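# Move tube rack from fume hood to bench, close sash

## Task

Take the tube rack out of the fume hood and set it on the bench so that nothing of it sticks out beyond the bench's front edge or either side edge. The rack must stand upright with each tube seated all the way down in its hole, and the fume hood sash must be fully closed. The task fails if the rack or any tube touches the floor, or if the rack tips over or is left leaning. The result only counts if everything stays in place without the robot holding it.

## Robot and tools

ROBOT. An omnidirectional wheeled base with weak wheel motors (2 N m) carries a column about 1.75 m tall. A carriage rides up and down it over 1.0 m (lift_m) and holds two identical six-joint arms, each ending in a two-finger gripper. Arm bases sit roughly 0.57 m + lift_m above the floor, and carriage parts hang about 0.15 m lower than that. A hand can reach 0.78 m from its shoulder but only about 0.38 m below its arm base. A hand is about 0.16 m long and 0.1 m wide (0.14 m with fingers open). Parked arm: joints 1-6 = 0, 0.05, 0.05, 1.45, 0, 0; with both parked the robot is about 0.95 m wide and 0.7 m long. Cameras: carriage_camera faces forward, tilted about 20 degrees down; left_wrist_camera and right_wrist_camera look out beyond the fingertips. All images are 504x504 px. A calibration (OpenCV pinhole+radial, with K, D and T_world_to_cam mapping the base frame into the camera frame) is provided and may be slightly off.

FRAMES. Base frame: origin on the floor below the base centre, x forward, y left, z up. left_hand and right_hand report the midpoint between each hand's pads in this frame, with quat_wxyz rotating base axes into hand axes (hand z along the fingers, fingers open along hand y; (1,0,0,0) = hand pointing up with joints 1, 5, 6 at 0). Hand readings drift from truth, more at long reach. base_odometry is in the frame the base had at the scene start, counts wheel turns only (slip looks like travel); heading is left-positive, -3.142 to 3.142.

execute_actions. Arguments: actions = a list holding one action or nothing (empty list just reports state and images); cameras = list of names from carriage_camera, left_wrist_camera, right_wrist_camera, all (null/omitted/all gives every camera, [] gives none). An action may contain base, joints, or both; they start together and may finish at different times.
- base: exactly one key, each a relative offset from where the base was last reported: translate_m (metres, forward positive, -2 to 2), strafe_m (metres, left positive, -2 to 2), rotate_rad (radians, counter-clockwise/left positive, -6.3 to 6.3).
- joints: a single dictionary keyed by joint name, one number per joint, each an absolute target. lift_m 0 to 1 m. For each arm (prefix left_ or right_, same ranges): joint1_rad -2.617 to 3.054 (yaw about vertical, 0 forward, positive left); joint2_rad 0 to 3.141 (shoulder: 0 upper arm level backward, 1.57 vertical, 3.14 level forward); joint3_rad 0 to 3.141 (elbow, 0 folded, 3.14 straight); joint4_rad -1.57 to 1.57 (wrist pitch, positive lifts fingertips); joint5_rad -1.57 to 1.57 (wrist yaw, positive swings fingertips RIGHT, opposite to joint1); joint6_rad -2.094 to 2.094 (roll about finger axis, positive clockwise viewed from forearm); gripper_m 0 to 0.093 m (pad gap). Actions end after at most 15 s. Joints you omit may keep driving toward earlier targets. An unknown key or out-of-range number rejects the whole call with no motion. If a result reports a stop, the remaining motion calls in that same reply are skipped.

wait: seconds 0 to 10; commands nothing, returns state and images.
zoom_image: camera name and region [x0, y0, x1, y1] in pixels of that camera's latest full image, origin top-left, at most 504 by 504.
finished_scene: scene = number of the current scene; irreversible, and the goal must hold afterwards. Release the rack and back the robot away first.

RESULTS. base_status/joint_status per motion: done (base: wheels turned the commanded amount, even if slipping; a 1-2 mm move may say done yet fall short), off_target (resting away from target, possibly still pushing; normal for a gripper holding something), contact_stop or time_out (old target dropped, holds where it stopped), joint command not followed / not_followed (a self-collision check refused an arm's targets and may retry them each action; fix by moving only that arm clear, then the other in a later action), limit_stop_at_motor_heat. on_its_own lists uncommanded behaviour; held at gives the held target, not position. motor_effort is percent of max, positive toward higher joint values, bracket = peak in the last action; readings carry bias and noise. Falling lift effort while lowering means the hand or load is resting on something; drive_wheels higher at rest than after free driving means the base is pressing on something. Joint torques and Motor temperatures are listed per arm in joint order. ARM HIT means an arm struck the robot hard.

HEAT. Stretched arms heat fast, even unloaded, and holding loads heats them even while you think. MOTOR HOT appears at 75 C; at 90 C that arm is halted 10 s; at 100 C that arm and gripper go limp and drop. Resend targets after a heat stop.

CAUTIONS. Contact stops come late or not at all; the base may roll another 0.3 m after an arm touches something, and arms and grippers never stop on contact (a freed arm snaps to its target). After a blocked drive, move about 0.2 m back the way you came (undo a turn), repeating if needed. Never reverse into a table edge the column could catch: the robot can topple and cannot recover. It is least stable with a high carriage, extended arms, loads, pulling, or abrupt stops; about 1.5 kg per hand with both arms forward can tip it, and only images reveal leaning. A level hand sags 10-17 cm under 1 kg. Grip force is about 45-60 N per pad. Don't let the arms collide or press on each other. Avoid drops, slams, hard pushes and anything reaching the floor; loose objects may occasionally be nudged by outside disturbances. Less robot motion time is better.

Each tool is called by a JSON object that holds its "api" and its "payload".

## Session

{"api": "execute_actions", "payload": {"actions": []}}

Scene clock: 0.00 s.
Joint torques (N m, as the arm reports them, + toward a larger angle): no reading
Motor temperatures (°C, as the motors report them): left_arm=[24 23 27 24 24 24] | right_arm=[24 26 31 32 24 23]
base_odometry: x=+0.000 y=+0.000 heading=+0.000 (m, m, rad; odometry frame)
base_status: not commanded
joint_positions: lift_m=+0.298 left_joint1_rad=-0.011 left_joint2_rad=+0.052 left_joint3_rad=+0.052 left_joint4_rad=+1.399 left_joint5_rad=+0.014 left_joint6_rad=-0.027 left_gripper_m=+0.095 right_joint1_rad=+0.003 right_joint2_rad=+0.033 right_joint3_rad=+0.041 right_joint4_rad=+1.506 right_joint5_rad=-0.044 right_joint6_rad=-0.024 right_gripper_m=+0.094
joint_status: not commanded
motor_effort: lift_m=+23 drive_wheels=+0 (%)
left_hand: x=+0.3122 y=+0.3457 z=+1.2695 quat_wxyz=(+0.996, +0.006, +0.086, -0.020) (m; base frame)
right_hand: x=+0.2834 y=-0.3410 z=+1.2696 quat_wxyz=(+0.999, -0.022, +0.028, -0.010) (m; base frame)
pictures: carriage_camera, left_wrist_camera, right_wrist_camera
camera_calibration (this result's frames):
carriage_camera: T_world_to_cam=[[0.00693451, -0.998534, -0.0536913, 0.0597243], [-0.350838, 0.04785, -0.935213, 1.24654], [0.93641, 0.0253222, -0.349992, 0.256854], [0, 0, 0, 1]] pos_world=[0.196397, -0.00651426, 1.25888]
left_wrist_camera: T_world_to_cam=[[-0.0457654, -0.994209, -0.0972284, 0.483211], [0.654171, 0.0437302, -0.755082, 0.731869], [0.754961, -0.0981606, 0.648381, -0.89568], [0, 0, 0, 1]] pos_world=[0.219551, 0.360487, 1.18035]
right_wrist_camera: T_world_to_cam=[[0.0508906, -0.993141, -0.105265, -0.221761], [0.765943, 0.106451, -0.634034, 0.633777], [0.640891, -0.0483603, 0.766107, -1.05848], [0, 0, 0, 1]] pos_world=[0.204221, -0.338894, 1.1894]
Images, in order (width x height): carriage_camera 504x504, left_wrist_camera 504x504, right_wrist_camera 504x504.

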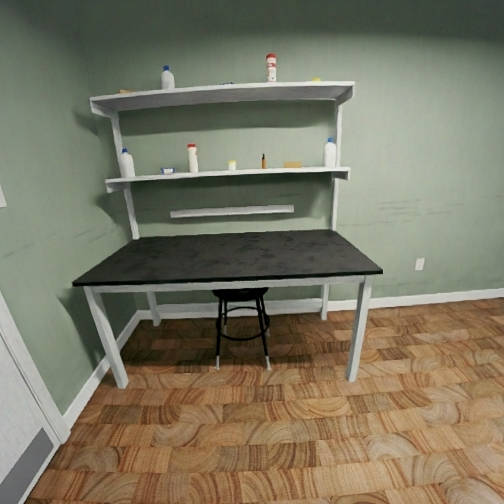

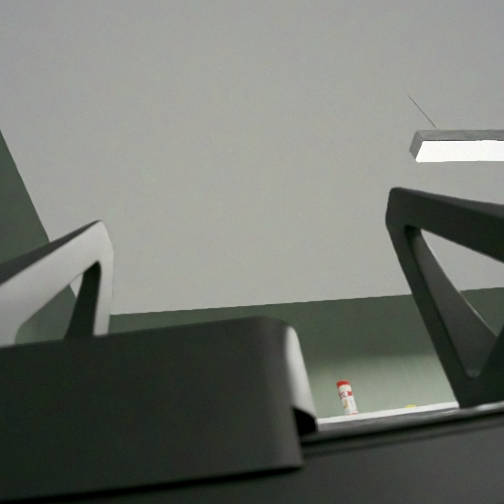

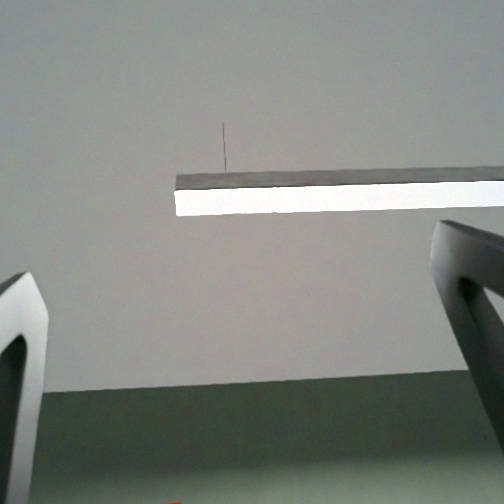

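{"api": "execute_actions", "payload": {"actions": [{"base":{"rotate_rad":-1.54}}], "cameras": ["carriage_camera"]}}

Scene clock: 4.80 s.
Joint torques (N m, as the arm reports them, + toward a larger angle): left_arm=[-0.01  3.78  5.73 -0.02 -0.04 -0.04] | right_arm=[-0.08  4.65  5.55 -0.14  0.01 -0.13]
Motor temperatures (°C, as the motors report them): left_arm=[24 23 28 24 24 24] | right_arm=[24 26 31 32 24 23]
base_odometry: x=+0.000 y=+0.000 heading=-1.539 (m, m, rad; odometry frame)
base_status: done
joint_positions: lift_m=+0.298 left_joint1_rad=-0.011 left_joint2_rad=+0.052 left_joint3_rad=+0.052 left_joint4_rad=+1.399 left_joint5_rad=+0.014 left_joint6_rad=-0.027 left_gripper_m=+0.095 right_joint1_rad=+0.003 right_joint2_rad=+0.033 right_joint3_rad=+0.041 right_joint4_rad=+1.506 right_joint5_rad=-0.044 right_joint6_rad=-0.024 right_gripper_m=+0.094
joint_status: not commanded
motor_effort: lift_m=+23(24) drive_wheels=+8(30) (%)
left_hand: x=+0.3123 y=+0.3457 z=+1.2695 quat_wxyz=(+0.996, +0.006, +0.086, -0.020) (m; base frame)
right_hand: x=+0.2835 y=-0.3410 z=+1.2696 quat_wxyz=(+0.999, -0.022, +0.028, -0.010) (m; base frame)
pictures: carriage_camera
camera_calibration (this result's frames):
carriage_camera: T_world_to_cam=[[0.00693451, -0.998534, -0.0536913, 0.0597243], [-0.350838, 0.04785, -0.935213, 1.24654], [0.93641, 0.0253222, -0.349992, 0.256854], [0, 0, 0, 1]] pos_world=[0.196397, -0.00651426, 1.25888]
Images, in order (width x height): carriage_camera 504x504.

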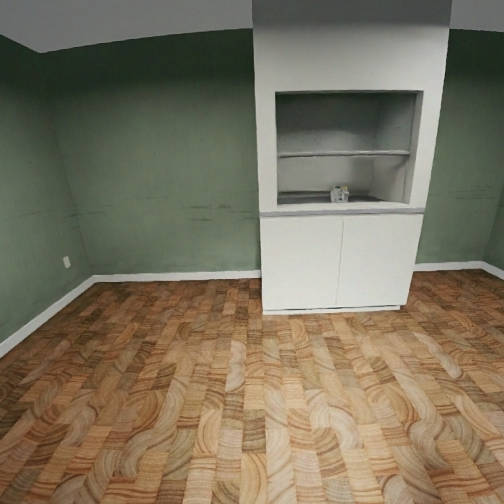

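{"api": "execute_actions", "payload": {"actions": [{"base":{"rotate_rad":0.08}}], "cameras": []}}

{"api": "execute_actions", "payload": {"actions": [{"base":{"strafe_m":-0.7}}], "cameras": []}}

{"api": "execute_actions", "payload": {"actions": [{"base":{"translate_m":1.15},"joints":{"lift_m":0.25,"right_joint2_rad":1.2,"right_joint3_rad":0.7,"right_joint4_rad":0.42}}]}}

Scene clock: 8.60 s.
Joint torques (N m, as the arm reports them, + toward a larger angle): left_arm=[-0.07  3.87  5.55  0.02 -0.02 -0.03] | right_arm=[ 0.03  4.56  5.51 -0.16  0.06 -0.14]
Motor temperatures (°C, as the motors report them): left_arm=[24 24 28 24 24 24] | right_arm=[24 26 31 32 24 23]
base_odometry: x=+0.000 y=+0.000 heading=-1.460 (m, m, rad; odometry frame)
base_status: done
joint_positions: lift_m=+0.298 left_joint1_rad=-0.011 left_joint2_rad=+0.052 left_joint3_rad=+0.052 left_joint4_rad=+1.399 left_joint5_rad=+0.014 left_joint6_rad=-0.027 left_gripper_m=+0.095 right_joint1_rad=+0.003 right_joint2_rad=+0.033 right_joint3_rad=+0.041 right_joint4_rad=+1.506 right_joint5_rad=-0.044 right_joint6_rad=-0.024 right_gripper_m=+0.094
joint_status: not commanded
motor_effort: lift_m=+23(24) drive_wheels=-4(13) (%)
left_hand: x=+0.3123 y=+0.3457 z=+1.2695 quat_wxyz=(+0.996, +0.006, +0.086, -0.020) (m; base frame)
right_hand: x=+0.2835 y=-0.3410 z=+1.2696 quat_wxyz=(+0.999, -0.022, +0.028, -0.010) (m; base frame)
pictures: none
No camera images: the call's "cameras" was empty. Leave "cameras" out to get every camera's image.

Scene clock: 12.23 s.
Joint torques (N m, as the arm reports them, + toward a larger angle): left_arm=[-0.1   3.8   5.67  0.   -0.02  0.01] | right_arm=[ 0.09  4.64  5.47 -0.13  0.02 -0.13]
Motor temperatures (°C, as the motors report them): left_arm=[24 24 29 24 24 24] | right_arm=[24 26 32 32 24 23]
base_odometry: x=-0.696 y=-0.077 heading=-1.460 (m, m, rad; odometry frame)
base_status: done
joint_positions: lift_m=+0.298 left_joint1_rad=-0.011 left_joint2_rad=+0.052 left_joint3_rad=+0.052 left_joint4_rad=+1.399 left_joint5_rad=+0.014 left_joint6_rad=-0.027 left_gripper_m=+0.095 right_joint1_rad=+0.003 right_joint2_rad=+0.033 right_joint3_rad=+0.041 right_joint4_rad=+1.506 right_joint5_rad=-0.044 right_joint6_rad=-0.024 right_gripper_m=+0.094
joint_status: not commanded
motor_effort: lift_m=+23(23) drive_wheels=-5(34) (%)
left_hand: x=+0.3123 y=+0.3457 z=+1.2695 quat_wxyz=(+0.996, +0.006, +0.086, -0.020) (m; base frame)
right_hand: x=+0.2835 y=-0.3410 z=+1.2696 quat_wxyz=(+0.999, -0.022, +0.028, -0.010) (m; base frame)
pictures: none
No camera images: the call's "cameras" was empty. Leave "cameras" out to get every camera's image.

Scene clock: 16.83 s.
Joint torques (N m, as the arm reports them, + toward a larger angle): left_arm=[-0.07  3.94  5.57  0.   -0.02 -0.01] | right_arm=[-0.02 -4.78  8.91  2.09 -0.01 -0.17]
Motor temperatures (°C, as the motors report them): left_arm=[24 24 29 24 24 24] | right_arm=[24 26 33 34 24 23]
base_odometry: x=-0.570 y=-1.220 heading=-1.461 (m, m, rad; odometry frame)
base_status: done
joint_positions: lift_m=+0.250 left_joint1_rad=-0.011 left_joint2_rad=+0.052 left_joint3_rad=+0.052 left_joint4_rad=+1.399 left_joint5_rad=+0.014 left_joint6_rad=-0.027 left_gripper_m=+0.095 right_joint1_rad=+0.003 right_joint2_rad=+1.196 right_joint3_rad=+0.679 right_joint4_rad=+0.413 right_joint5_rad=-0.044 right_joint6_rad=-0.024 right_gripper_m=+0.094
joint_status: all done
motor_effort: lift_m=+22(22) drive_wheels=-5(31) (%)
left_hand: x=+0.3122 y=+0.3457 z=+1.2217 quat_wxyz=(+0.996, +0.006, +0.086, -0.020) (m; base frame)
right_hand: x=+0.6793 y=-0.3399 z=+1.0569 quat_wxyz=(+0.669, -0.025, +0.743, +0.009) (m; base frame)
pictures: carriage_camera, left_wrist_camera, right_wrist_camera
camera_calibration (this result's frames):
carriage_camera: T_world_to_cam=[[0.00693451, -0.998534, -0.0536913, 0.0571614], [-0.350838, 0.04785, -0.935213, 1.2019], [0.93641, 0.0253222, -0.349992, 0.240148], [0, 0, 0, 1]] pos_world=[0.196397, -0.00651426, 1.21115]
left_wrist_camera: T_world_to_cam=[[-0.0457654, -0.994209, -0.0972284, 0.47857], [0.654171, 0.0437302, -0.755082, 0.695827], [0.754961, -0.0981606, 0.648381, -0.864731], [0, 0, 0, 1]] pos_world=[0.219551, 0.360487, 1.13261]
right_wrist_camera: T_world_to_cam=[[-0.104559, -0.993592, -0.0429264, -0.223602], [-0.670226, 0.102288, -0.735075, 1.27649], [0.734755, -0.0480882, -0.676626, 0.311923], [0, 0, 0, 1]] pos_world=[0.602972, -0.337739, 1.13978]
Images, in order (width x height): carriage_camera 504x504, left_wrist_camera 504x504, right_wrist_camera 504x504.

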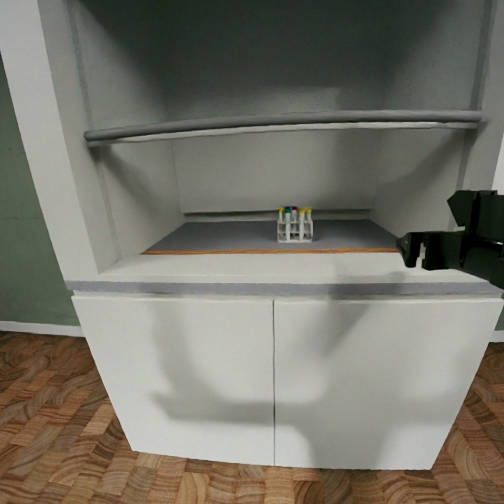

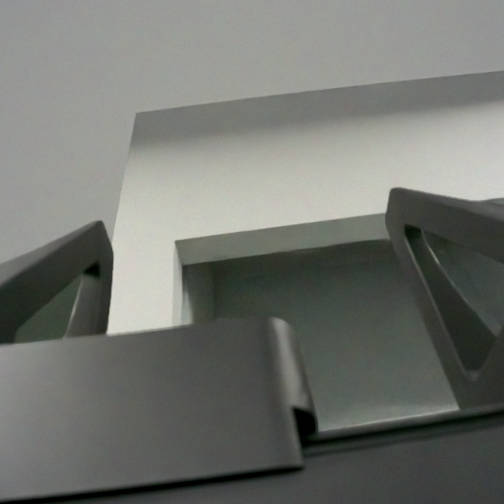

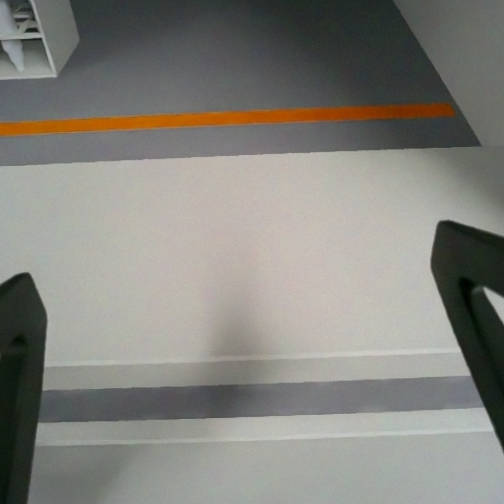

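{"api": "execute_actions", "payload": {"actions": [{"base":{"strafe_m":0.18},"joints":{"right_joint6_rad":-1.57,"right_gripper_m":0.05,"right_joint5_rad":0,"right_joint2_rad":0.9,"right_joint3_rad":0.5,"right_joint4_rad":0.4}}], "cameras": []}}

{"api": "execute_actions", "payload": {"actions": [{"base":{"translate_m":0.35}}]}}

Scene clock: 20.50 s.
Joint torques (N m, as the arm reports them, + toward a larger angle): left_arm=[-0.08  3.78  5.53 -0.01 -0.07 -0.02] | right_arm=[-0.12 -2.83  6.08  1.98  0.05 -0.15]
Motor temperatures (°C, as the motors report them): left_arm=[24 24 29 24 24 24] | right_arm=[24 26 33 35 24 23]
base_odometry: x=-0.391 y=-1.201 heading=-1.461 (m, m, rad; odometry frame)
base_status: done
joint_positions: lift_m=+0.250 left_joint1_rad=-0.011 left_joint2_rad=+0.052 left_joint3_rad=+0.052 left_joint4_rad=+1.399 left_joint5_rad=+0.014 left_joint6_rad=-0.027 left_gripper_m=+0.095 right_joint1_rad=+0.003 right_joint2_rad=+0.906 right_joint3_rad=+0.518 right_joint4_rad=+0.402 right_joint5_rad=-0.005 right_joint6_rad=-1.561 right_gripper_m=+0.050
joint_status: all done
motor_effort: lift_m=+22(22) drive_wheels=-3(28) (%)
left_hand: x=+0.3122 y=+0.3457 z=+1.2217 quat_wxyz=(+0.996, +0.006, +0.086, -0.020) (m; base frame)
right_hand: x=+0.6214 y=-0.3467 z=+1.0801 quat_wxyz=(+0.508, -0.496, +0.497, -0.499) (m; base frame)
pictures: none
No camera images: the call's "cameras" was empty. Leave "cameras" out to get every camera's image.

Scene clock: 23.17 s.
Joint torques (N m, as the arm reports them, + toward a larger angle): left_arm=[-0.01  3.66  5.43 -0.02 -0.04 -0.01] | right_arm=[-0.01 -2.89  6.2   2.    0.07 -0.15]
Motor temperatures (°C, as the motors report them): left_arm=[24 24 29 24 24 24] | right_arm=[24 26 33 36 24 23]
base_odometry: x=-0.352 y=-1.549 heading=-1.461 (m, m, rad; odometry frame)
base_status: done
joint_positions: lift_m=+0.250 left_joint1_rad=-0.011 left_joint2_rad=+0.052 left_joint3_rad=+0.052 left_joint4_rad=+1.399 left_joint5_rad=+0.014 left_joint6_rad=-0.027 left_gripper_m=+0.095 right_joint1_rad=+0.003 right_joint2_rad=+0.906 right_joint3_rad=+0.518 right_joint4_rad=+0.402 right_joint5_rad=-0.005 right_joint6_rad=-1.561 right_gripper_m=+0.050
joint_status: not commanded
motor_effort: lift_m=+21(21) drive_wheels=-5(26) (%)
left_hand: x=+0.3122 y=+0.3457 z=+1.2217 quat_wxyz=(+0.996, +0.006, +0.086, -0.020) (m; base frame)
right_hand: x=+0.6214 y=-0.3467 z=+1.0800 quat_wxyz=(+0.508, -0.496, +0.497, -0.499) (m; base frame)
pictures: carriage_camera, left_wrist_camera, right_wrist_camera
camera_calibration (this result's frames):
carriage_camera: T_world_to_cam=[[0.00693451, -0.998534, -0.0536913, 0.0571614], [-0.350838, 0.04785, -0.935213, 1.2019], [0.93641, 0.0253222, -0.349992, 0.240148], [0, 0, 0, 1]] pos_world=[0.196397, -0.00651426, 1.21115]
left_wrist_camera: T_world_to_cam=[[-0.0457654, -0.994209, -0.0972284, 0.47857], [0.654171, 0.0437302, -0.755082, 0.695827], [0.754961, -0.0981606, 0.648381, -0.864731], [0, 0, 0, 1]] pos_world=[0.219551, 0.360487, 1.13261]
right_wrist_camera: T_world_to_cam=[[-0.159174, -0.0876569, 0.983351, -0.995831], [-0.576277, -0.800499, -0.164638, 0.267922], [0.801604, -0.592889, 0.0769038, -0.674454], [0, 0, 0, 1]] pos_world=[0.536532, -0.272696, 1.07523]
Images, in order (width x height): carriage_camera 504x504, left_wrist_camera 504x504, right_wrist_camera 504x504.

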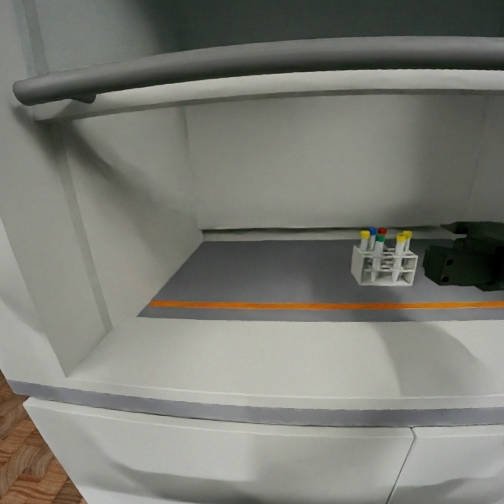

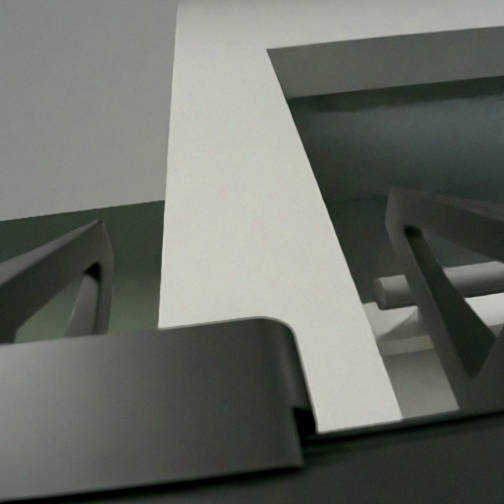

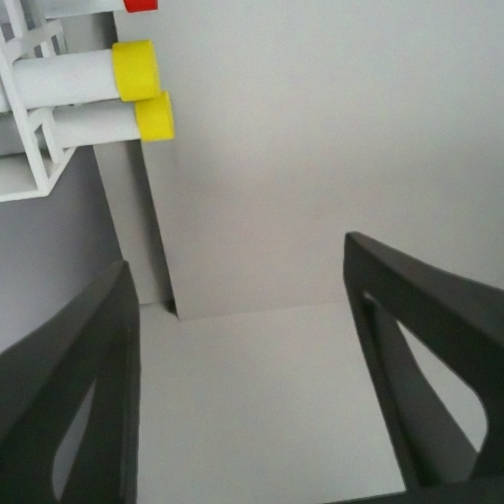

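{"api": "zoom_image", "payload": {"camera": "carriage_camera", "region": [335, 215, 455, 300]}}

Region (335, 215, 455, 300) of carriage_camera's 504x504 image, scaled by 4.200, with more detail than that image has; it fills the top 357 rows of this view, and the rest is white.

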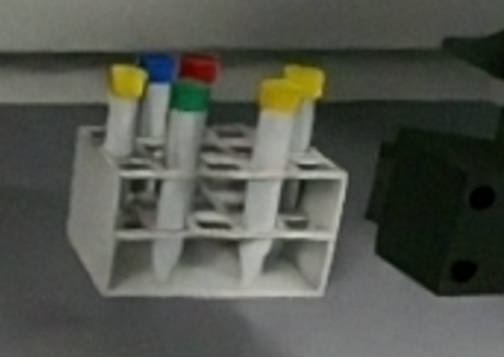

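{"api": "execute_actions", "payload": {"actions": [{"base":{"translate_m":0.06},"joints":{"lift_m":0.165}}]}}

Scene clock: 30.57 s.
Joint torques (N m, as the arm reports them, + toward a larger angle): left_arm=[-0.06  3.87  5.57 -0.09 -0.02 -0.03] | right_arm=[-0.02 -3.03  6.24  2.06  0.03 -0.15]
Motor temperatures (°C, as the motors report them): left_arm=[24 24 30 24 24 24] | right_arm=[24 26 34 38 24 23]
base_odometry: x=-0.345 y=-1.608 heading=-1.460 (m, m, rad; odometry frame)
base_status: done
joint_positions: lift_m=+0.165 left_joint1_rad=-0.011 left_joint2_rad=+0.052 left_joint3_rad=+0.052 left_joint4_rad=+1.399 left_joint5_rad=+0.014 left_joint6_rad=-0.027 left_gripper_m=+0.095 right_joint1_rad=+0.003 right_joint2_rad=+0.906 right_joint3_rad=+0.518 right_joint4_rad=+0.395 right_joint5_rad=-0.005 right_joint6_rad=-1.562 right_gripper_m=+0.050
joint_status: all done
motor_effort: lift_m=+22(22) drive_wheels=-4(32) (%)
left_hand: x=+0.3123 y=+0.3457 z=+1.1367 quat_wxyz=(+0.996, +0.006, +0.086, -0.020) (m; base frame)
right_hand: x=+0.6214 y=-0.3467 z=+0.9932 quat_wxyz=(+0.506, -0.498, +0.499, -0.498) (m; base frame)
pictures: carriage_camera, left_wrist_camera, right_wrist_camera
camera_calibration (this result's frames):
carriage_camera: T_world_to_cam=[[0.00693451, -0.998534, -0.0536913, 0.0525969], [-0.350838, 0.04785, -0.935213, 1.12239], [0.93641, 0.0253222, -0.349992, 0.210394], [0, 0, 0, 1]] pos_world=[0.196397, -0.00651426, 1.12613]
left_wrist_camera: T_world_to_cam=[[-0.0458025, -0.994209, -0.097215, 0.470302], [0.653883, 0.0437333, -0.755331, 0.631933], [0.755208, -0.0981632, 0.648093, -0.809417], [0, 0, 0, 1]] pos_world=[0.219609, 0.360487, 1.04762]
right_wrist_camera: T_world_to_cam=[[-0.152045, -0.0872603, 0.984514, -0.915922], [-0.577456, -0.800562, -0.160137, 0.249883], [0.802139, -0.592862, 0.0713328, -0.662584], [0, 0, 0, 1]] pos_world=[0.536519, -0.272697, 0.989017]
Images, in order (width x height): carriage_camera 504x504, left_wrist_camera 504x504, right_wrist_camera 504x504.

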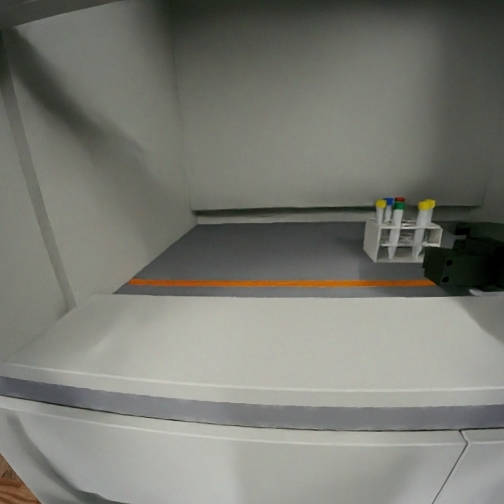

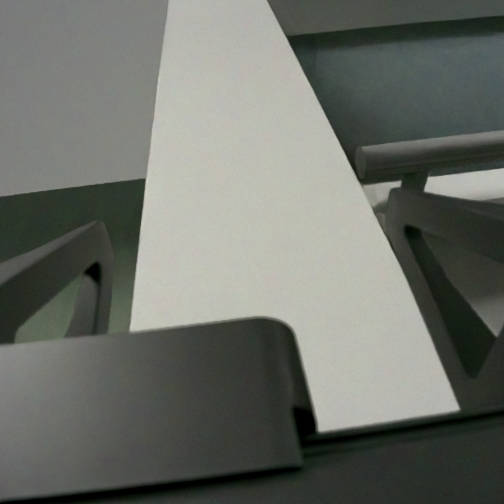

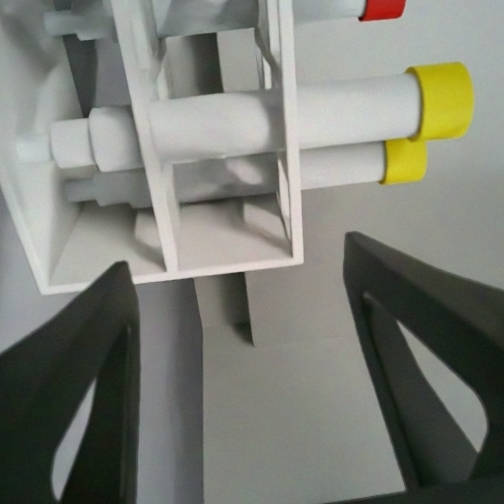

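{"api": "execute_actions", "payload": {"actions": [{"base":{"strafe_m":0.022},"joints":{"right_joint2_rad":1.1,"right_joint3_rad":0.63,"right_joint4_rad":0.46}}]}}

Scene clock: 33.37 s.
Joint torques (N m, as the arm reports them, + toward a larger angle): left_arm=[-0.08  3.73  5.67 -0.01 -0.06 -0.03] | right_arm=[-0.25 -2.38  8.05  1.79 -0.01 -0.14]
Motor temperatures (°C, as the motors report them): left_arm=[24 24 30 24 24 24] | right_arm=[24 26 34 38 24 23]
base_odometry: x=-0.324 y=-1.606 heading=-1.460 (m, m, rad; odometry frame)
base_status: done
joint_positions: lift_m=+0.165 left_joint1_rad=-0.011 left_joint2_rad=+0.052 left_joint3_rad=+0.052 left_joint4_rad=+1.399 left_joint5_rad=+0.014 left_joint6_rad=-0.027 left_gripper_m=+0.095 right_joint1_rad=+0.003 right_joint2_rad=+1.082 right_joint3_rad=+0.620 right_joint4_rad=+0.488 right_joint5_rad=+0.000 right_joint6_rad=-1.564 right_gripper_m=+0.050
joint_status: all done
motor_effort: lift_m=+22(22) drive_wheels=+4(27) (%)
left_hand: x=+0.3123 y=+0.3457 z=+1.1367 quat_wxyz=(+0.996, +0.006, +0.086, -0.020) (m; base frame)
right_hand: x=+0.6568 y=-0.3475 z=+1.0050 quat_wxyz=(+0.509, -0.492, +0.494, -0.504) (m; base frame)
pictures: carriage_camera, left_wrist_camera, right_wrist_camera
camera_calibration (this result's frames):
carriage_camera: T_world_to_cam=[[0.00693451, -0.998534, -0.0536913, 0.0525969], [-0.350838, 0.04785, -0.935213, 1.12239], [0.93641, 0.0253222, -0.349992, 0.210394], [0, 0, 0, 1]] pos_world=[0.196397, -0.00651426, 1.12613]
left_wrist_camera: T_world_to_cam=[[-0.0458025, -0.994209, -0.097215, 0.470302], [0.653883, 0.0437333, -0.755331, 0.631933], [0.755208, -0.0981632, 0.648093, -0.809417], [0, 0, 0, 1]] pos_world=[0.219609, 0.360487, 1.04762]
right_wrist_camera: T_world_to_cam=[[-0.171984, -0.0847167, 0.98145, -0.905195], [-0.578168, -0.79797, -0.170194, 0.283071], [0.797586, -0.596714, 0.0882574, -0.707594], [0, 0, 0, 1]] pos_world=[0.572351, -0.273034, 0.999032]
Images, in order (width x height): carriage_camera 504x504, left_wrist_camera 504x504, right_wrist_camera 504x504.

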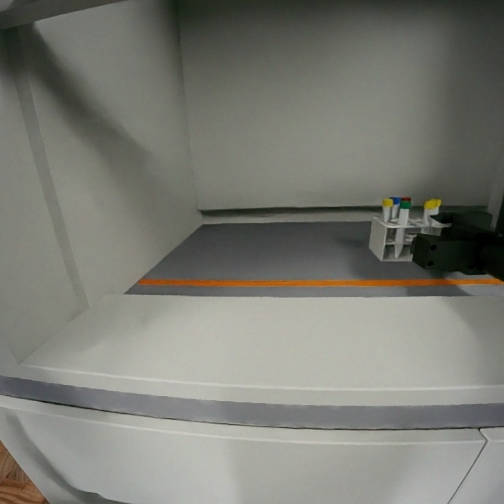

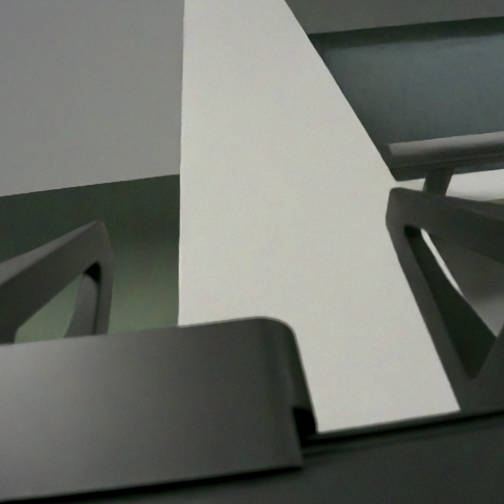

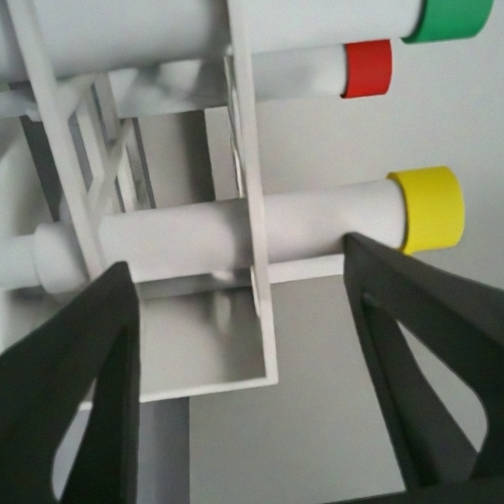

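{"api": "execute_actions", "payload": {"actions": [{"joints":{"lift_m":0.145}}], "cameras": []}}

{"api": "execute_actions", "payload": {"actions": [{"joints":{"right_joint2_rad":1.3,"right_joint3_rad":0.76,"right_joint4_rad":0.46}}]}}

Scene clock: 36.47 s.
Joint torques (N m, as the arm reports them, + toward a larger angle): left_arm=[-0.02  3.87  5.62  0.   -0.03 -0.05] | right_arm=[ 0.07 -2.43  7.48  1.27  0.01 -0.12]
Motor temperatures (°C, as the motors report them): left_arm=[24 24 30 24 24 24] | right_arm=[24 26 34 38 24 23]
base_odometry: x=-0.324 y=-1.606 heading=-1.460 (m, m, rad; odometry frame)
base_status: not commanded
joint_positions: lift_m=+0.145 left_joint1_rad=-0.011 left_joint2_rad=+0.052 left_joint3_rad=+0.052 left_joint4_rad=+1.399 left_joint5_rad=+0.014 left_joint6_rad=-0.027 left_gripper_m=+0.095 right_joint1_rad=+0.003 right_joint2_rad=+1.082 right_joint3_rad=+0.629 right_joint4_rad=+0.545 right_joint5_rad=+0.000 right_joint6_rad=-1.565 right_gripper_m=+0.050
joint_status: all done
motor_effort: lift_m=+21(21) drive_wheels=+4(5) (%)
left_hand: x=+0.3123 y=+0.3457 z=+1.1168 quat_wxyz=(+0.996, +0.006, +0.086, -0.020) (m; base frame)
right_hand: x=+0.6563 y=-0.3475 z=+1.0036 quat_wxyz=(+0.525, -0.476, +0.477, -0.521) (m; base frame)
pictures: none
No camera images: the call's "cameras" was empty. Leave "cameras" out to get every camera's image.

Scene clock: 37.27 s.
Joint torques (N m, as the arm reports them, + toward a larger angle): left_arm=[-0.03  3.68  5.73 -0.02 -0.03 -0.02] | right_arm=[-0.06 -2.65  6.98  1.2  -0.01 -0.11]
Motor temperatures (°C, as the motors report them): left_arm=[24 24 30 24 24 24] | right_arm=[24 26 34 38 24 23]
base_odometry: x=-0.324 y=-1.606 heading=-1.460 (m, m, rad; odometry frame)
base_status: not commanded
joint_positions: lift_m=+0.145 left_joint1_rad=-0.011 left_joint2_rad=+0.052 left_joint3_rad=+0.052 left_joint4_rad=+1.399 left_joint5_rad=+0.014 left_joint6_rad=-0.027 left_gripper_m=+0.095 right_joint1_rad=+0.003 right_joint2_rad=+1.262 right_joint3_rad=+0.765 right_joint4_rad=+0.559 right_joint5_rad=+0.000 right_joint6_rad=-1.565 right_gripper_m=+0.050
joint_status: right_joint4_rad off_target (ended at +0.560, target +0.460); the others done
motor_effort: lift_m=+21(21) drive_wheels=+4(5) (%)
left_hand: x=+0.3123 y=+0.3457 z=+1.1168 quat_wxyz=(+0.996, +0.006, +0.086, -0.020) (m; base frame)
right_hand: x=+0.6981 y=-0.3473 z=+1.0036 quat_wxyz=(+0.517, -0.483, +0.485, -0.513) (m; base frame)
pictures: carriage_camera, left_wrist_camera, right_wrist_camera
camera_calibration (this result's frames):
carriage_camera: T_world_to_cam=[[0.00693451, -0.998534, -0.0536913, 0.0515288], [-0.350838, 0.04785, -0.935213, 1.10379], [0.93641, 0.0253222, -0.349992, 0.203432], [0, 0, 0, 1]] pos_world=[0.196397, -0.00651426, 1.10624]
left_wrist_camera: T_world_to_cam=[[-0.0458025, -0.994209, -0.097215, 0.468368], [0.653883, 0.0437333, -0.755331, 0.616908], [0.755208, -0.0981632, 0.648093, -0.796525], [0, 0, 0, 1]] pos_world=[0.219609, 0.360487, 1.02772]
right_wrist_camera: T_world_to_cam=[[-0.206699, -0.0833131, 0.974851, -0.865363], [-0.571841, -0.798186, -0.189463, 0.321671], [0.793898, -0.596622, 0.117343, -0.766946], [0, 0, 0, 1]] pos_world=[0.613952, -0.272919, 0.99454]
Images, in order (width x height): carriage_camera 504x504, left_wrist_camera 504x504, right_wrist_camera 504x504.

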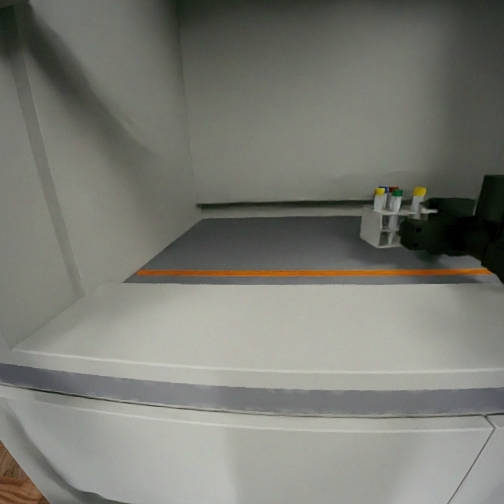

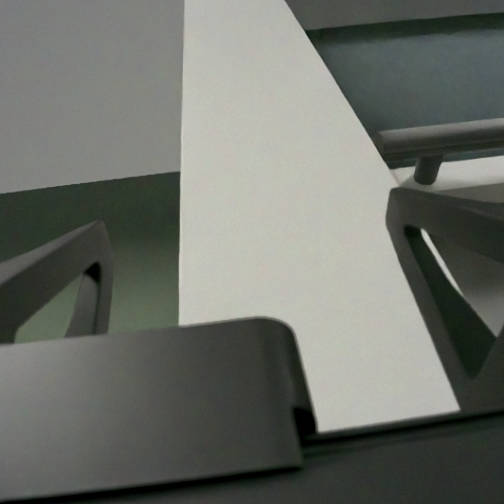

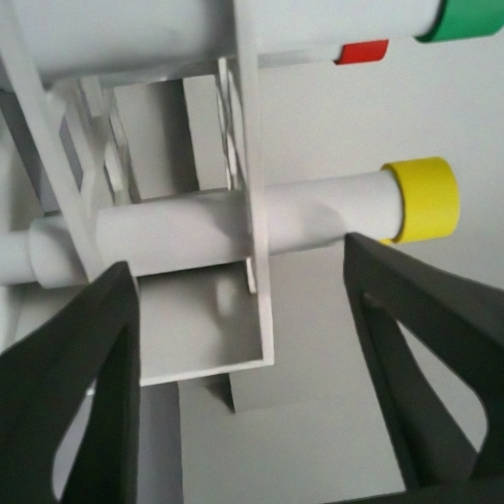

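{"api": "execute_actions", "payload": {"actions": [{"joints":{"lift_m":0.16}}], "cameras": []}}

{"api": "execute_actions", "payload": {"actions": [{"joints":{"right_joint2_rad":1.0,"right_joint3_rad":0.57,"right_joint4_rad":0.44}}], "cameras": []}}

{"api": "execute_actions", "payload": {"actions": [{"joints":{"lift_m":0.14,"right_gripper_m":0.065}}]}}

Scene clock: 40.20 s.
Joint torques (N m, as the arm reports them, + toward a larger angle): left_arm=[ 0.03  3.61  5.58  0.   -0.04 -0.04] | right_arm=[ 0.   -3.96  6.98  1.43  0.01 -0.09]
Motor temperatures (°C, as the motors report them): left_arm=[24 24 30 24 24 24] | right_arm=[24 26 35 38 24 23]
base_odometry: x=-0.324 y=-1.606 heading=-1.460 (m, m, rad; odometry frame)
base_status: not commanded
joint_positions: lift_m=+0.160 left_joint1_rad=-0.011 left_joint2_rad=+0.052 left_joint3_rad=+0.052 left_joint4_rad=+1.399 left_joint5_rad=+0.014 left_joint6_rad=-0.027 left_gripper_m=+0.095 right_joint1_rad=+0.003 right_joint2_rad=+1.276 right_joint3_rad=+0.765 right_joint4_rad=+0.526 right_joint5_rad=+0.000 right_joint6_rad=-1.565 right_gripper_m=+0.050
joint_status: all done
motor_effort: lift_m=+24(29) drive_wheels=+4(5) (%)
left_hand: x=+0.3123 y=+0.3457 z=+1.1315 quat_wxyz=(+0.996, +0.006, +0.086, -0.020) (m; base frame)
right_hand: x=+0.7011 y=-0.3473 z=+1.0045 quat_wxyz=(+0.506, -0.495, +0.497, -0.502) (m; base frame)
pictures: none
No camera images: the call's "cameras" was empty. Leave "cameras" out to get every camera's image.

Scene clock: 41.20 s.
Joint torques (N m, as the arm reports them, + toward a larger angle): left_arm=[ 0.03  3.79  5.66 -0.01 -0.02 -0.02] | right_arm=[ 0.03 -3.84  6.22  1.89  0.01 -0.09]
Motor temperatures (°C, as the motors report them): left_arm=[24 24 30 24 24 24] | right_arm=[24 26 35 38 24 23]
base_odometry: x=-0.324 y=-1.606 heading=-1.460 (m, m, rad; odometry frame)
base_status: not commanded
joint_positions: lift_m=+0.160 left_joint1_rad=-0.011 left_joint2_rad=+0.052 left_joint3_rad=+0.052 left_joint4_rad=+1.399 left_joint5_rad=+0.014 left_joint6_rad=-0.027 left_gripper_m=+0.095 right_joint1_rad=+0.003 right_joint2_rad=+1.005 right_joint3_rad=+0.588 right_joint4_rad=+0.449 right_joint5_rad=-0.001 right_joint6_rad=-1.568 right_gripper_m=+0.050
joint_status: all done
motor_effort: lift_m=+24(24) drive_wheels=+4(4) (%)
left_hand: x=+0.3123 y=+0.3457 z=+1.1315 quat_wxyz=(+0.996, +0.006, +0.086, -0.020) (m; base frame)
right_hand: x=+0.6415 y=-0.3474 z=+1.0016 quat_wxyz=(+0.509, -0.492, +0.492, -0.506) (m; base frame)
pictures: none
No camera images: the call's "cameras" was empty. Leave "cameras" out to get every camera's image.

Scene clock: 41.80 s.
Joint torques (N m, as the arm reports them, + toward a larger angle): left_arm=[ 0.03  3.75  5.67  0.   -0.01 -0.04] | right_arm=[-0.13 -2.92  5.86  1.78  0.04 -0.06]
Motor temperatures (°C, as the motors report them): left_arm=[24 24 30 24 24 24] | right_arm=[24 26 35 38 24 23]
base_odometry: x=-0.324 y=-1.606 heading=-1.460 (m, m, rad; odometry frame)
base_status: not commanded
joint_positions: lift_m=+0.140 left_joint1_rad=-0.011 left_joint2_rad=+0.052 left_joint3_rad=+0.052 left_joint4_rad=+1.399 left_joint5_rad=+0.014 left_joint6_rad=-0.027 left_gripper_m=+0.095 right_joint1_rad=+0.003 right_joint2_rad=+0.997 right_joint3_rad=+0.593 right_joint4_rad=+0.466 right_joint5_rad=-0.001 right_joint6_rad=-1.571 right_gripper_m=+0.065
joint_status: all done
motor_effort: lift_m=+19(21) drive_wheels=-1(2) (%)
left_hand: x=+0.3123 y=+0.3457 z=+1.1120 quat_wxyz=(+0.996, +0.006, +0.086, -0.020) (m; base frame)
right_hand: x=+0.6398 y=-0.3473 z=+0.9921 quat_wxyz=(+0.516, -0.485, +0.483, -0.514) (m; base frame)
pictures: carriage_camera, left_wrist_camera, right_wrist_camera
camera_calibration (this result's frames):
carriage_camera: T_world_to_cam=[[0.00693451, -0.998534, -0.0536913, 0.0512694], [-0.350838, 0.04785, -0.935213, 1.09927], [0.93641, 0.0253222, -0.349992, 0.20174], [0, 0, 0, 1]] pos_world=[0.196397, -0.00651426, 1.10141]
left_wrist_camera: T_world_to_cam=[[-0.0458396, -0.994209, -0.0972016, 0.467896], [0.653595, 0.0437364, -0.75558, 0.613552], [0.755455, -0.0981659, 0.647804, -0.793209], [0, 0, 0, 1]] pos_world=[0.219668, 0.360486, 1.02291]
right_wrist_camera: T_world_to_cam=[[-0.207023, -0.0782143, 0.975205, -0.864522], [-0.571121, -0.79966, -0.185376, 0.281151], [0.794331, -0.595337, 0.120878, -0.722644], [0, 0, 0, 1]] pos_world=[0.555614, -0.27301, 0.982557]
Images, in order (width x height): carriage_camera 504x504, left_wrist_camera 504x504, right_wrist_camera 504x504.

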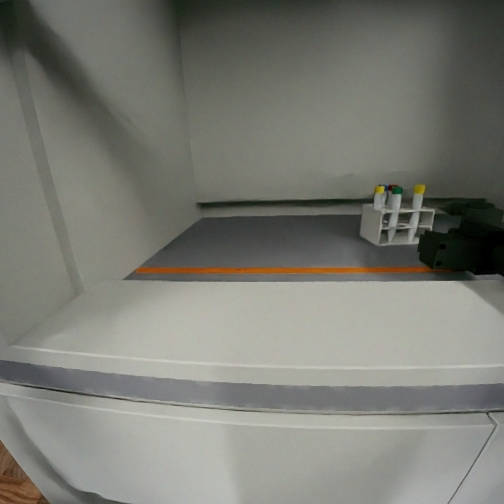

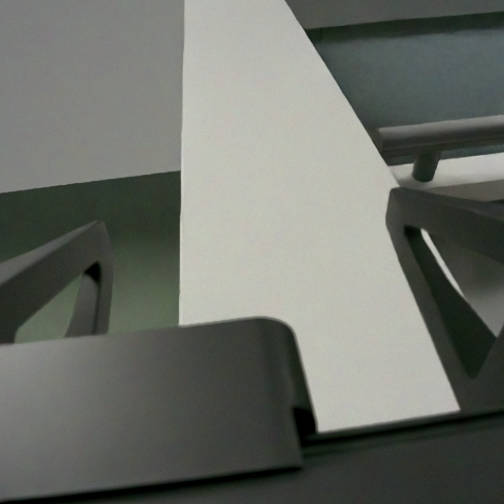

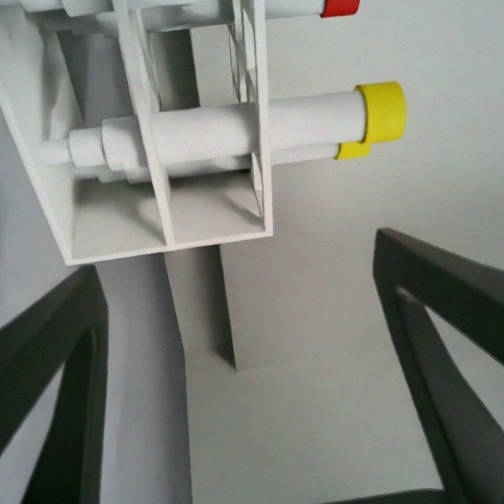

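{"api": "execute_actions", "payload": {"actions": [{"joints":{"lift_m":0.155,"right_joint2_rad":1.3,"right_joint3_rad":0.72,"right_joint4_rad":0.46}}]}}

Scene clock: 45.53 s.
Joint torques (N m, as the arm reports them, + toward a larger angle): left_arm=[-0.05  3.77  5.59 -0.06 -0.02 -0.03] | right_arm=[ 0.   -2.57  7.04  1.35  0.    0.01]
Motor temperatures (°C, as the motors report them): left_arm=[24 24 30 24 24 24] | right_arm=[24 26 35 38 24 23]
base_odometry: x=-0.324 y=-1.606 heading=-1.460 (m, m, rad; odometry frame)
base_status: not commanded
joint_positions: lift_m=+0.155 left_joint1_rad=-0.011 left_joint2_rad=+0.052 left_joint3_rad=+0.052 left_joint4_rad=+1.399 left_joint5_rad=+0.014 left_joint6_rad=-0.027 left_gripper_m=+0.095 right_joint1_rad=+0.003 right_joint2_rad=+1.263 right_joint3_rad=+0.724 right_joint4_rad=+0.542 right_joint5_rad=-0.001 right_joint6_rad=-1.575 right_gripper_m=+0.065
joint_status: right_joint4_rad off_target (ended at +0.542, target +0.460); the others done
motor_effort: lift_m=+24(29) drive_wheels=+3(4) (%)
left_hand: x=+0.3123 y=+0.3457 z=+1.1264 quat_wxyz=(+0.996, +0.006, +0.086, -0.020) (m; base frame)
right_hand: x=+0.6958 y=-0.3472 z=+0.9890 quat_wxyz=(+0.501, -0.501, +0.497, -0.501) (m; base frame)
pictures: carriage_camera, left_wrist_camera, right_wrist_camera
camera_calibration (this result's frames):
carriage_camera: T_world_to_cam=[[0.00693451, -0.998534, -0.0536913, 0.0520456], [-0.350838, 0.04785, -0.935213, 1.11279], [0.93641, 0.0253222, -0.349992, 0.2068], [0, 0, 0, 1]] pos_world=[0.196397, -0.00651426, 1.11587]
left_wrist_camera: T_world_to_cam=[[-0.0458396, -0.994209, -0.0972016, 0.469302], [0.653595, 0.0437364, -0.75558, 0.624475], [0.755455, -0.0981659, 0.647804, -0.802574], [0, 0, 0, 1]] pos_world=[0.219668, 0.360486, 1.03737]
right_wrist_camera: T_world_to_cam=[[-0.149425, -0.0739079, 0.986007, -0.899126], [-0.581027, -0.800307, -0.148041, 0.282432], [0.80005, -0.595018, 0.0766436, -0.72678], [0, 0, 0, 1]] pos_world=[0.611209, -0.272867, 0.984059]
Images, in order (width x height): carriage_camera 504x504, left_wrist_camera 504x504, right_wrist_camera 504x504.

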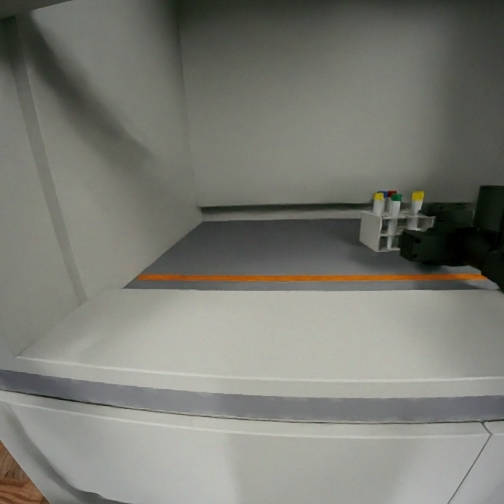

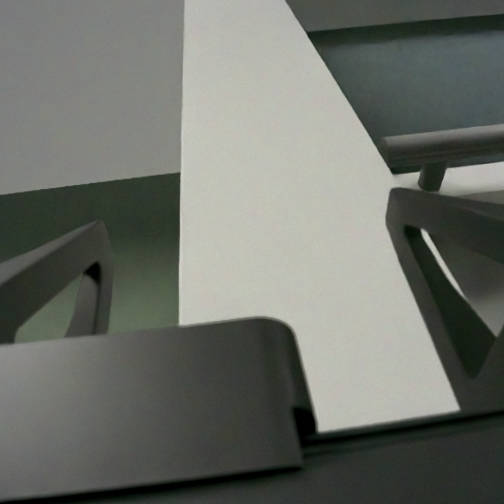

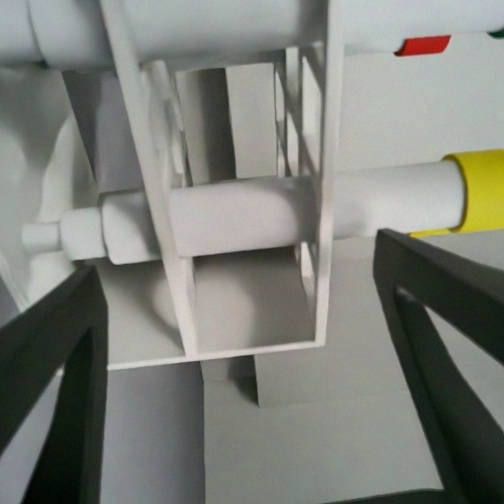

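{"api": "execute_actions", "payload": {"actions": [{"joints":{"lift_m":0.165,"right_joint2_rad":1.48,"right_joint3_rad":0.85,"right_joint4_rad":0.5}}]}}

Scene clock: 47.43 s.
Joint torques (N m, as the arm reports them, + toward a larger angle): left_arm=[-0.01  3.79  5.77 -0.04 -0.02 -0.04] | right_arm=[-0.04 -4.57  7.28  1.47  0.02 -0.01]
Motor temperatures (°C, as the motors report them): left_arm=[24 24 31 24 24 24] | right_arm=[24 26 35 38 24 23]
base_odometry: x=-0.324 y=-1.606 heading=-1.460 (m, m, rad; odometry frame)
base_status: not commanded
joint_positions: lift_m=+0.165 left_joint1_rad=-0.011 left_joint2_rad=+0.052 left_joint3_rad=+0.052 left_joint4_rad=+1.398 left_joint5_rad=+0.014 left_joint6_rad=-0.027 left_gripper_m=+0.095 right_joint1_rad=+0.003 right_joint2_rad=+1.446 right_joint3_rad=+0.850 right_joint4_rad=+0.566 right_joint5_rad=-0.001 right_joint6_rad=-1.575 right_gripper_m=+0.065
joint_status: right_joint4_rad off_target (ended at +0.566, target +0.500); the others done
motor_effort: lift_m=+24(28) drive_wheels=+4(5) (%)
left_hand: x=+0.3124 y=+0.3457 z=+1.1365 quat_wxyz=(+0.996, +0.006, +0.086, -0.020) (m; base frame)
right_hand: x=+0.7383 y=-0.3470 z=+0.9873 quat_wxyz=(+0.492, -0.509, +0.505, -0.493) (m; base frame)
pictures: carriage_camera, left_wrist_camera, right_wrist_camera
camera_calibration (this result's frames):
carriage_camera: T_world_to_cam=[[0.00693451, -0.998534, -0.0536913, 0.0525861], [-0.350838, 0.04785, -0.935213, 1.1222], [0.93641, 0.0253222, -0.349992, 0.210324], [0, 0, 0, 1]] pos_world=[0.196397, -0.00651426, 1.12593]
left_wrist_camera: T_world_to_cam=[[-0.0458766, -0.994208, -0.0971882, 0.470278], [0.653306, 0.0437395, -0.755829, 0.632382], [0.755702, -0.0981686, 0.647516, -0.808903], [0, 0, 0, 1]] pos_world=[0.219726, 0.360485, 1.04746]
right_wrist_camera: T_world_to_cam=[[-0.115869, -0.0738107, 0.990518, -0.920343], [-0.585716, -0.800321, -0.128154, 0.290788], [0.802191, -0.595012, 0.0495005, -0.735341], [0, 0, 0, 1]] pos_world=[0.653563, -0.272744, 0.985282]
Images, in order (width x height): carriage_camera 504x504, left_wrist_camera 504x504, right_wrist_camera 504x504.

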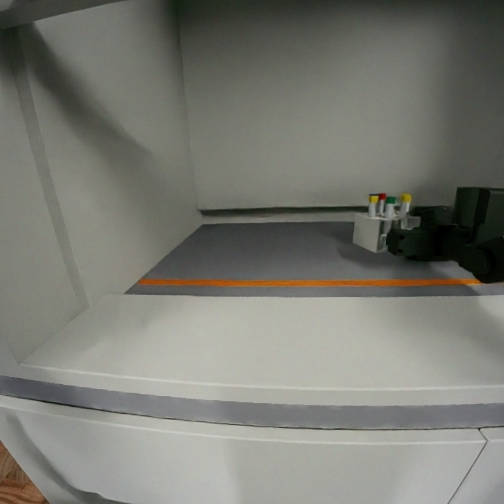

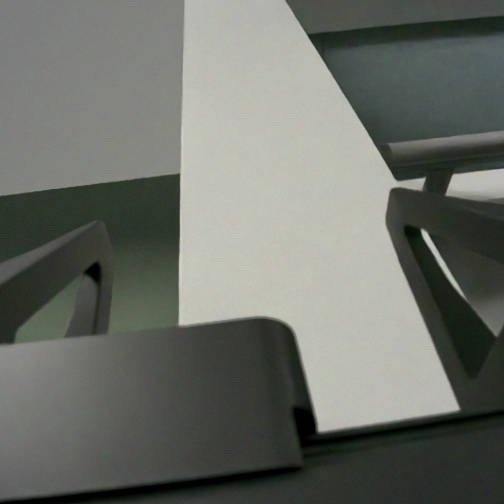

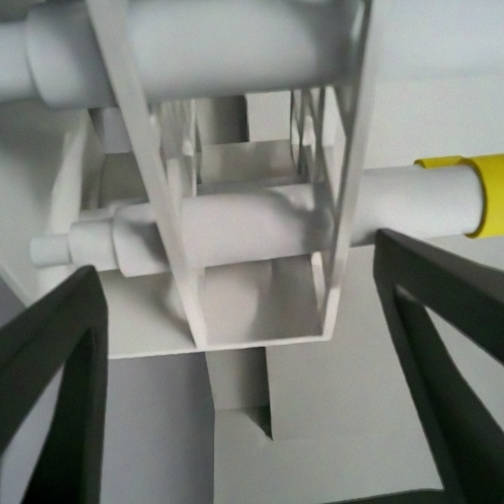

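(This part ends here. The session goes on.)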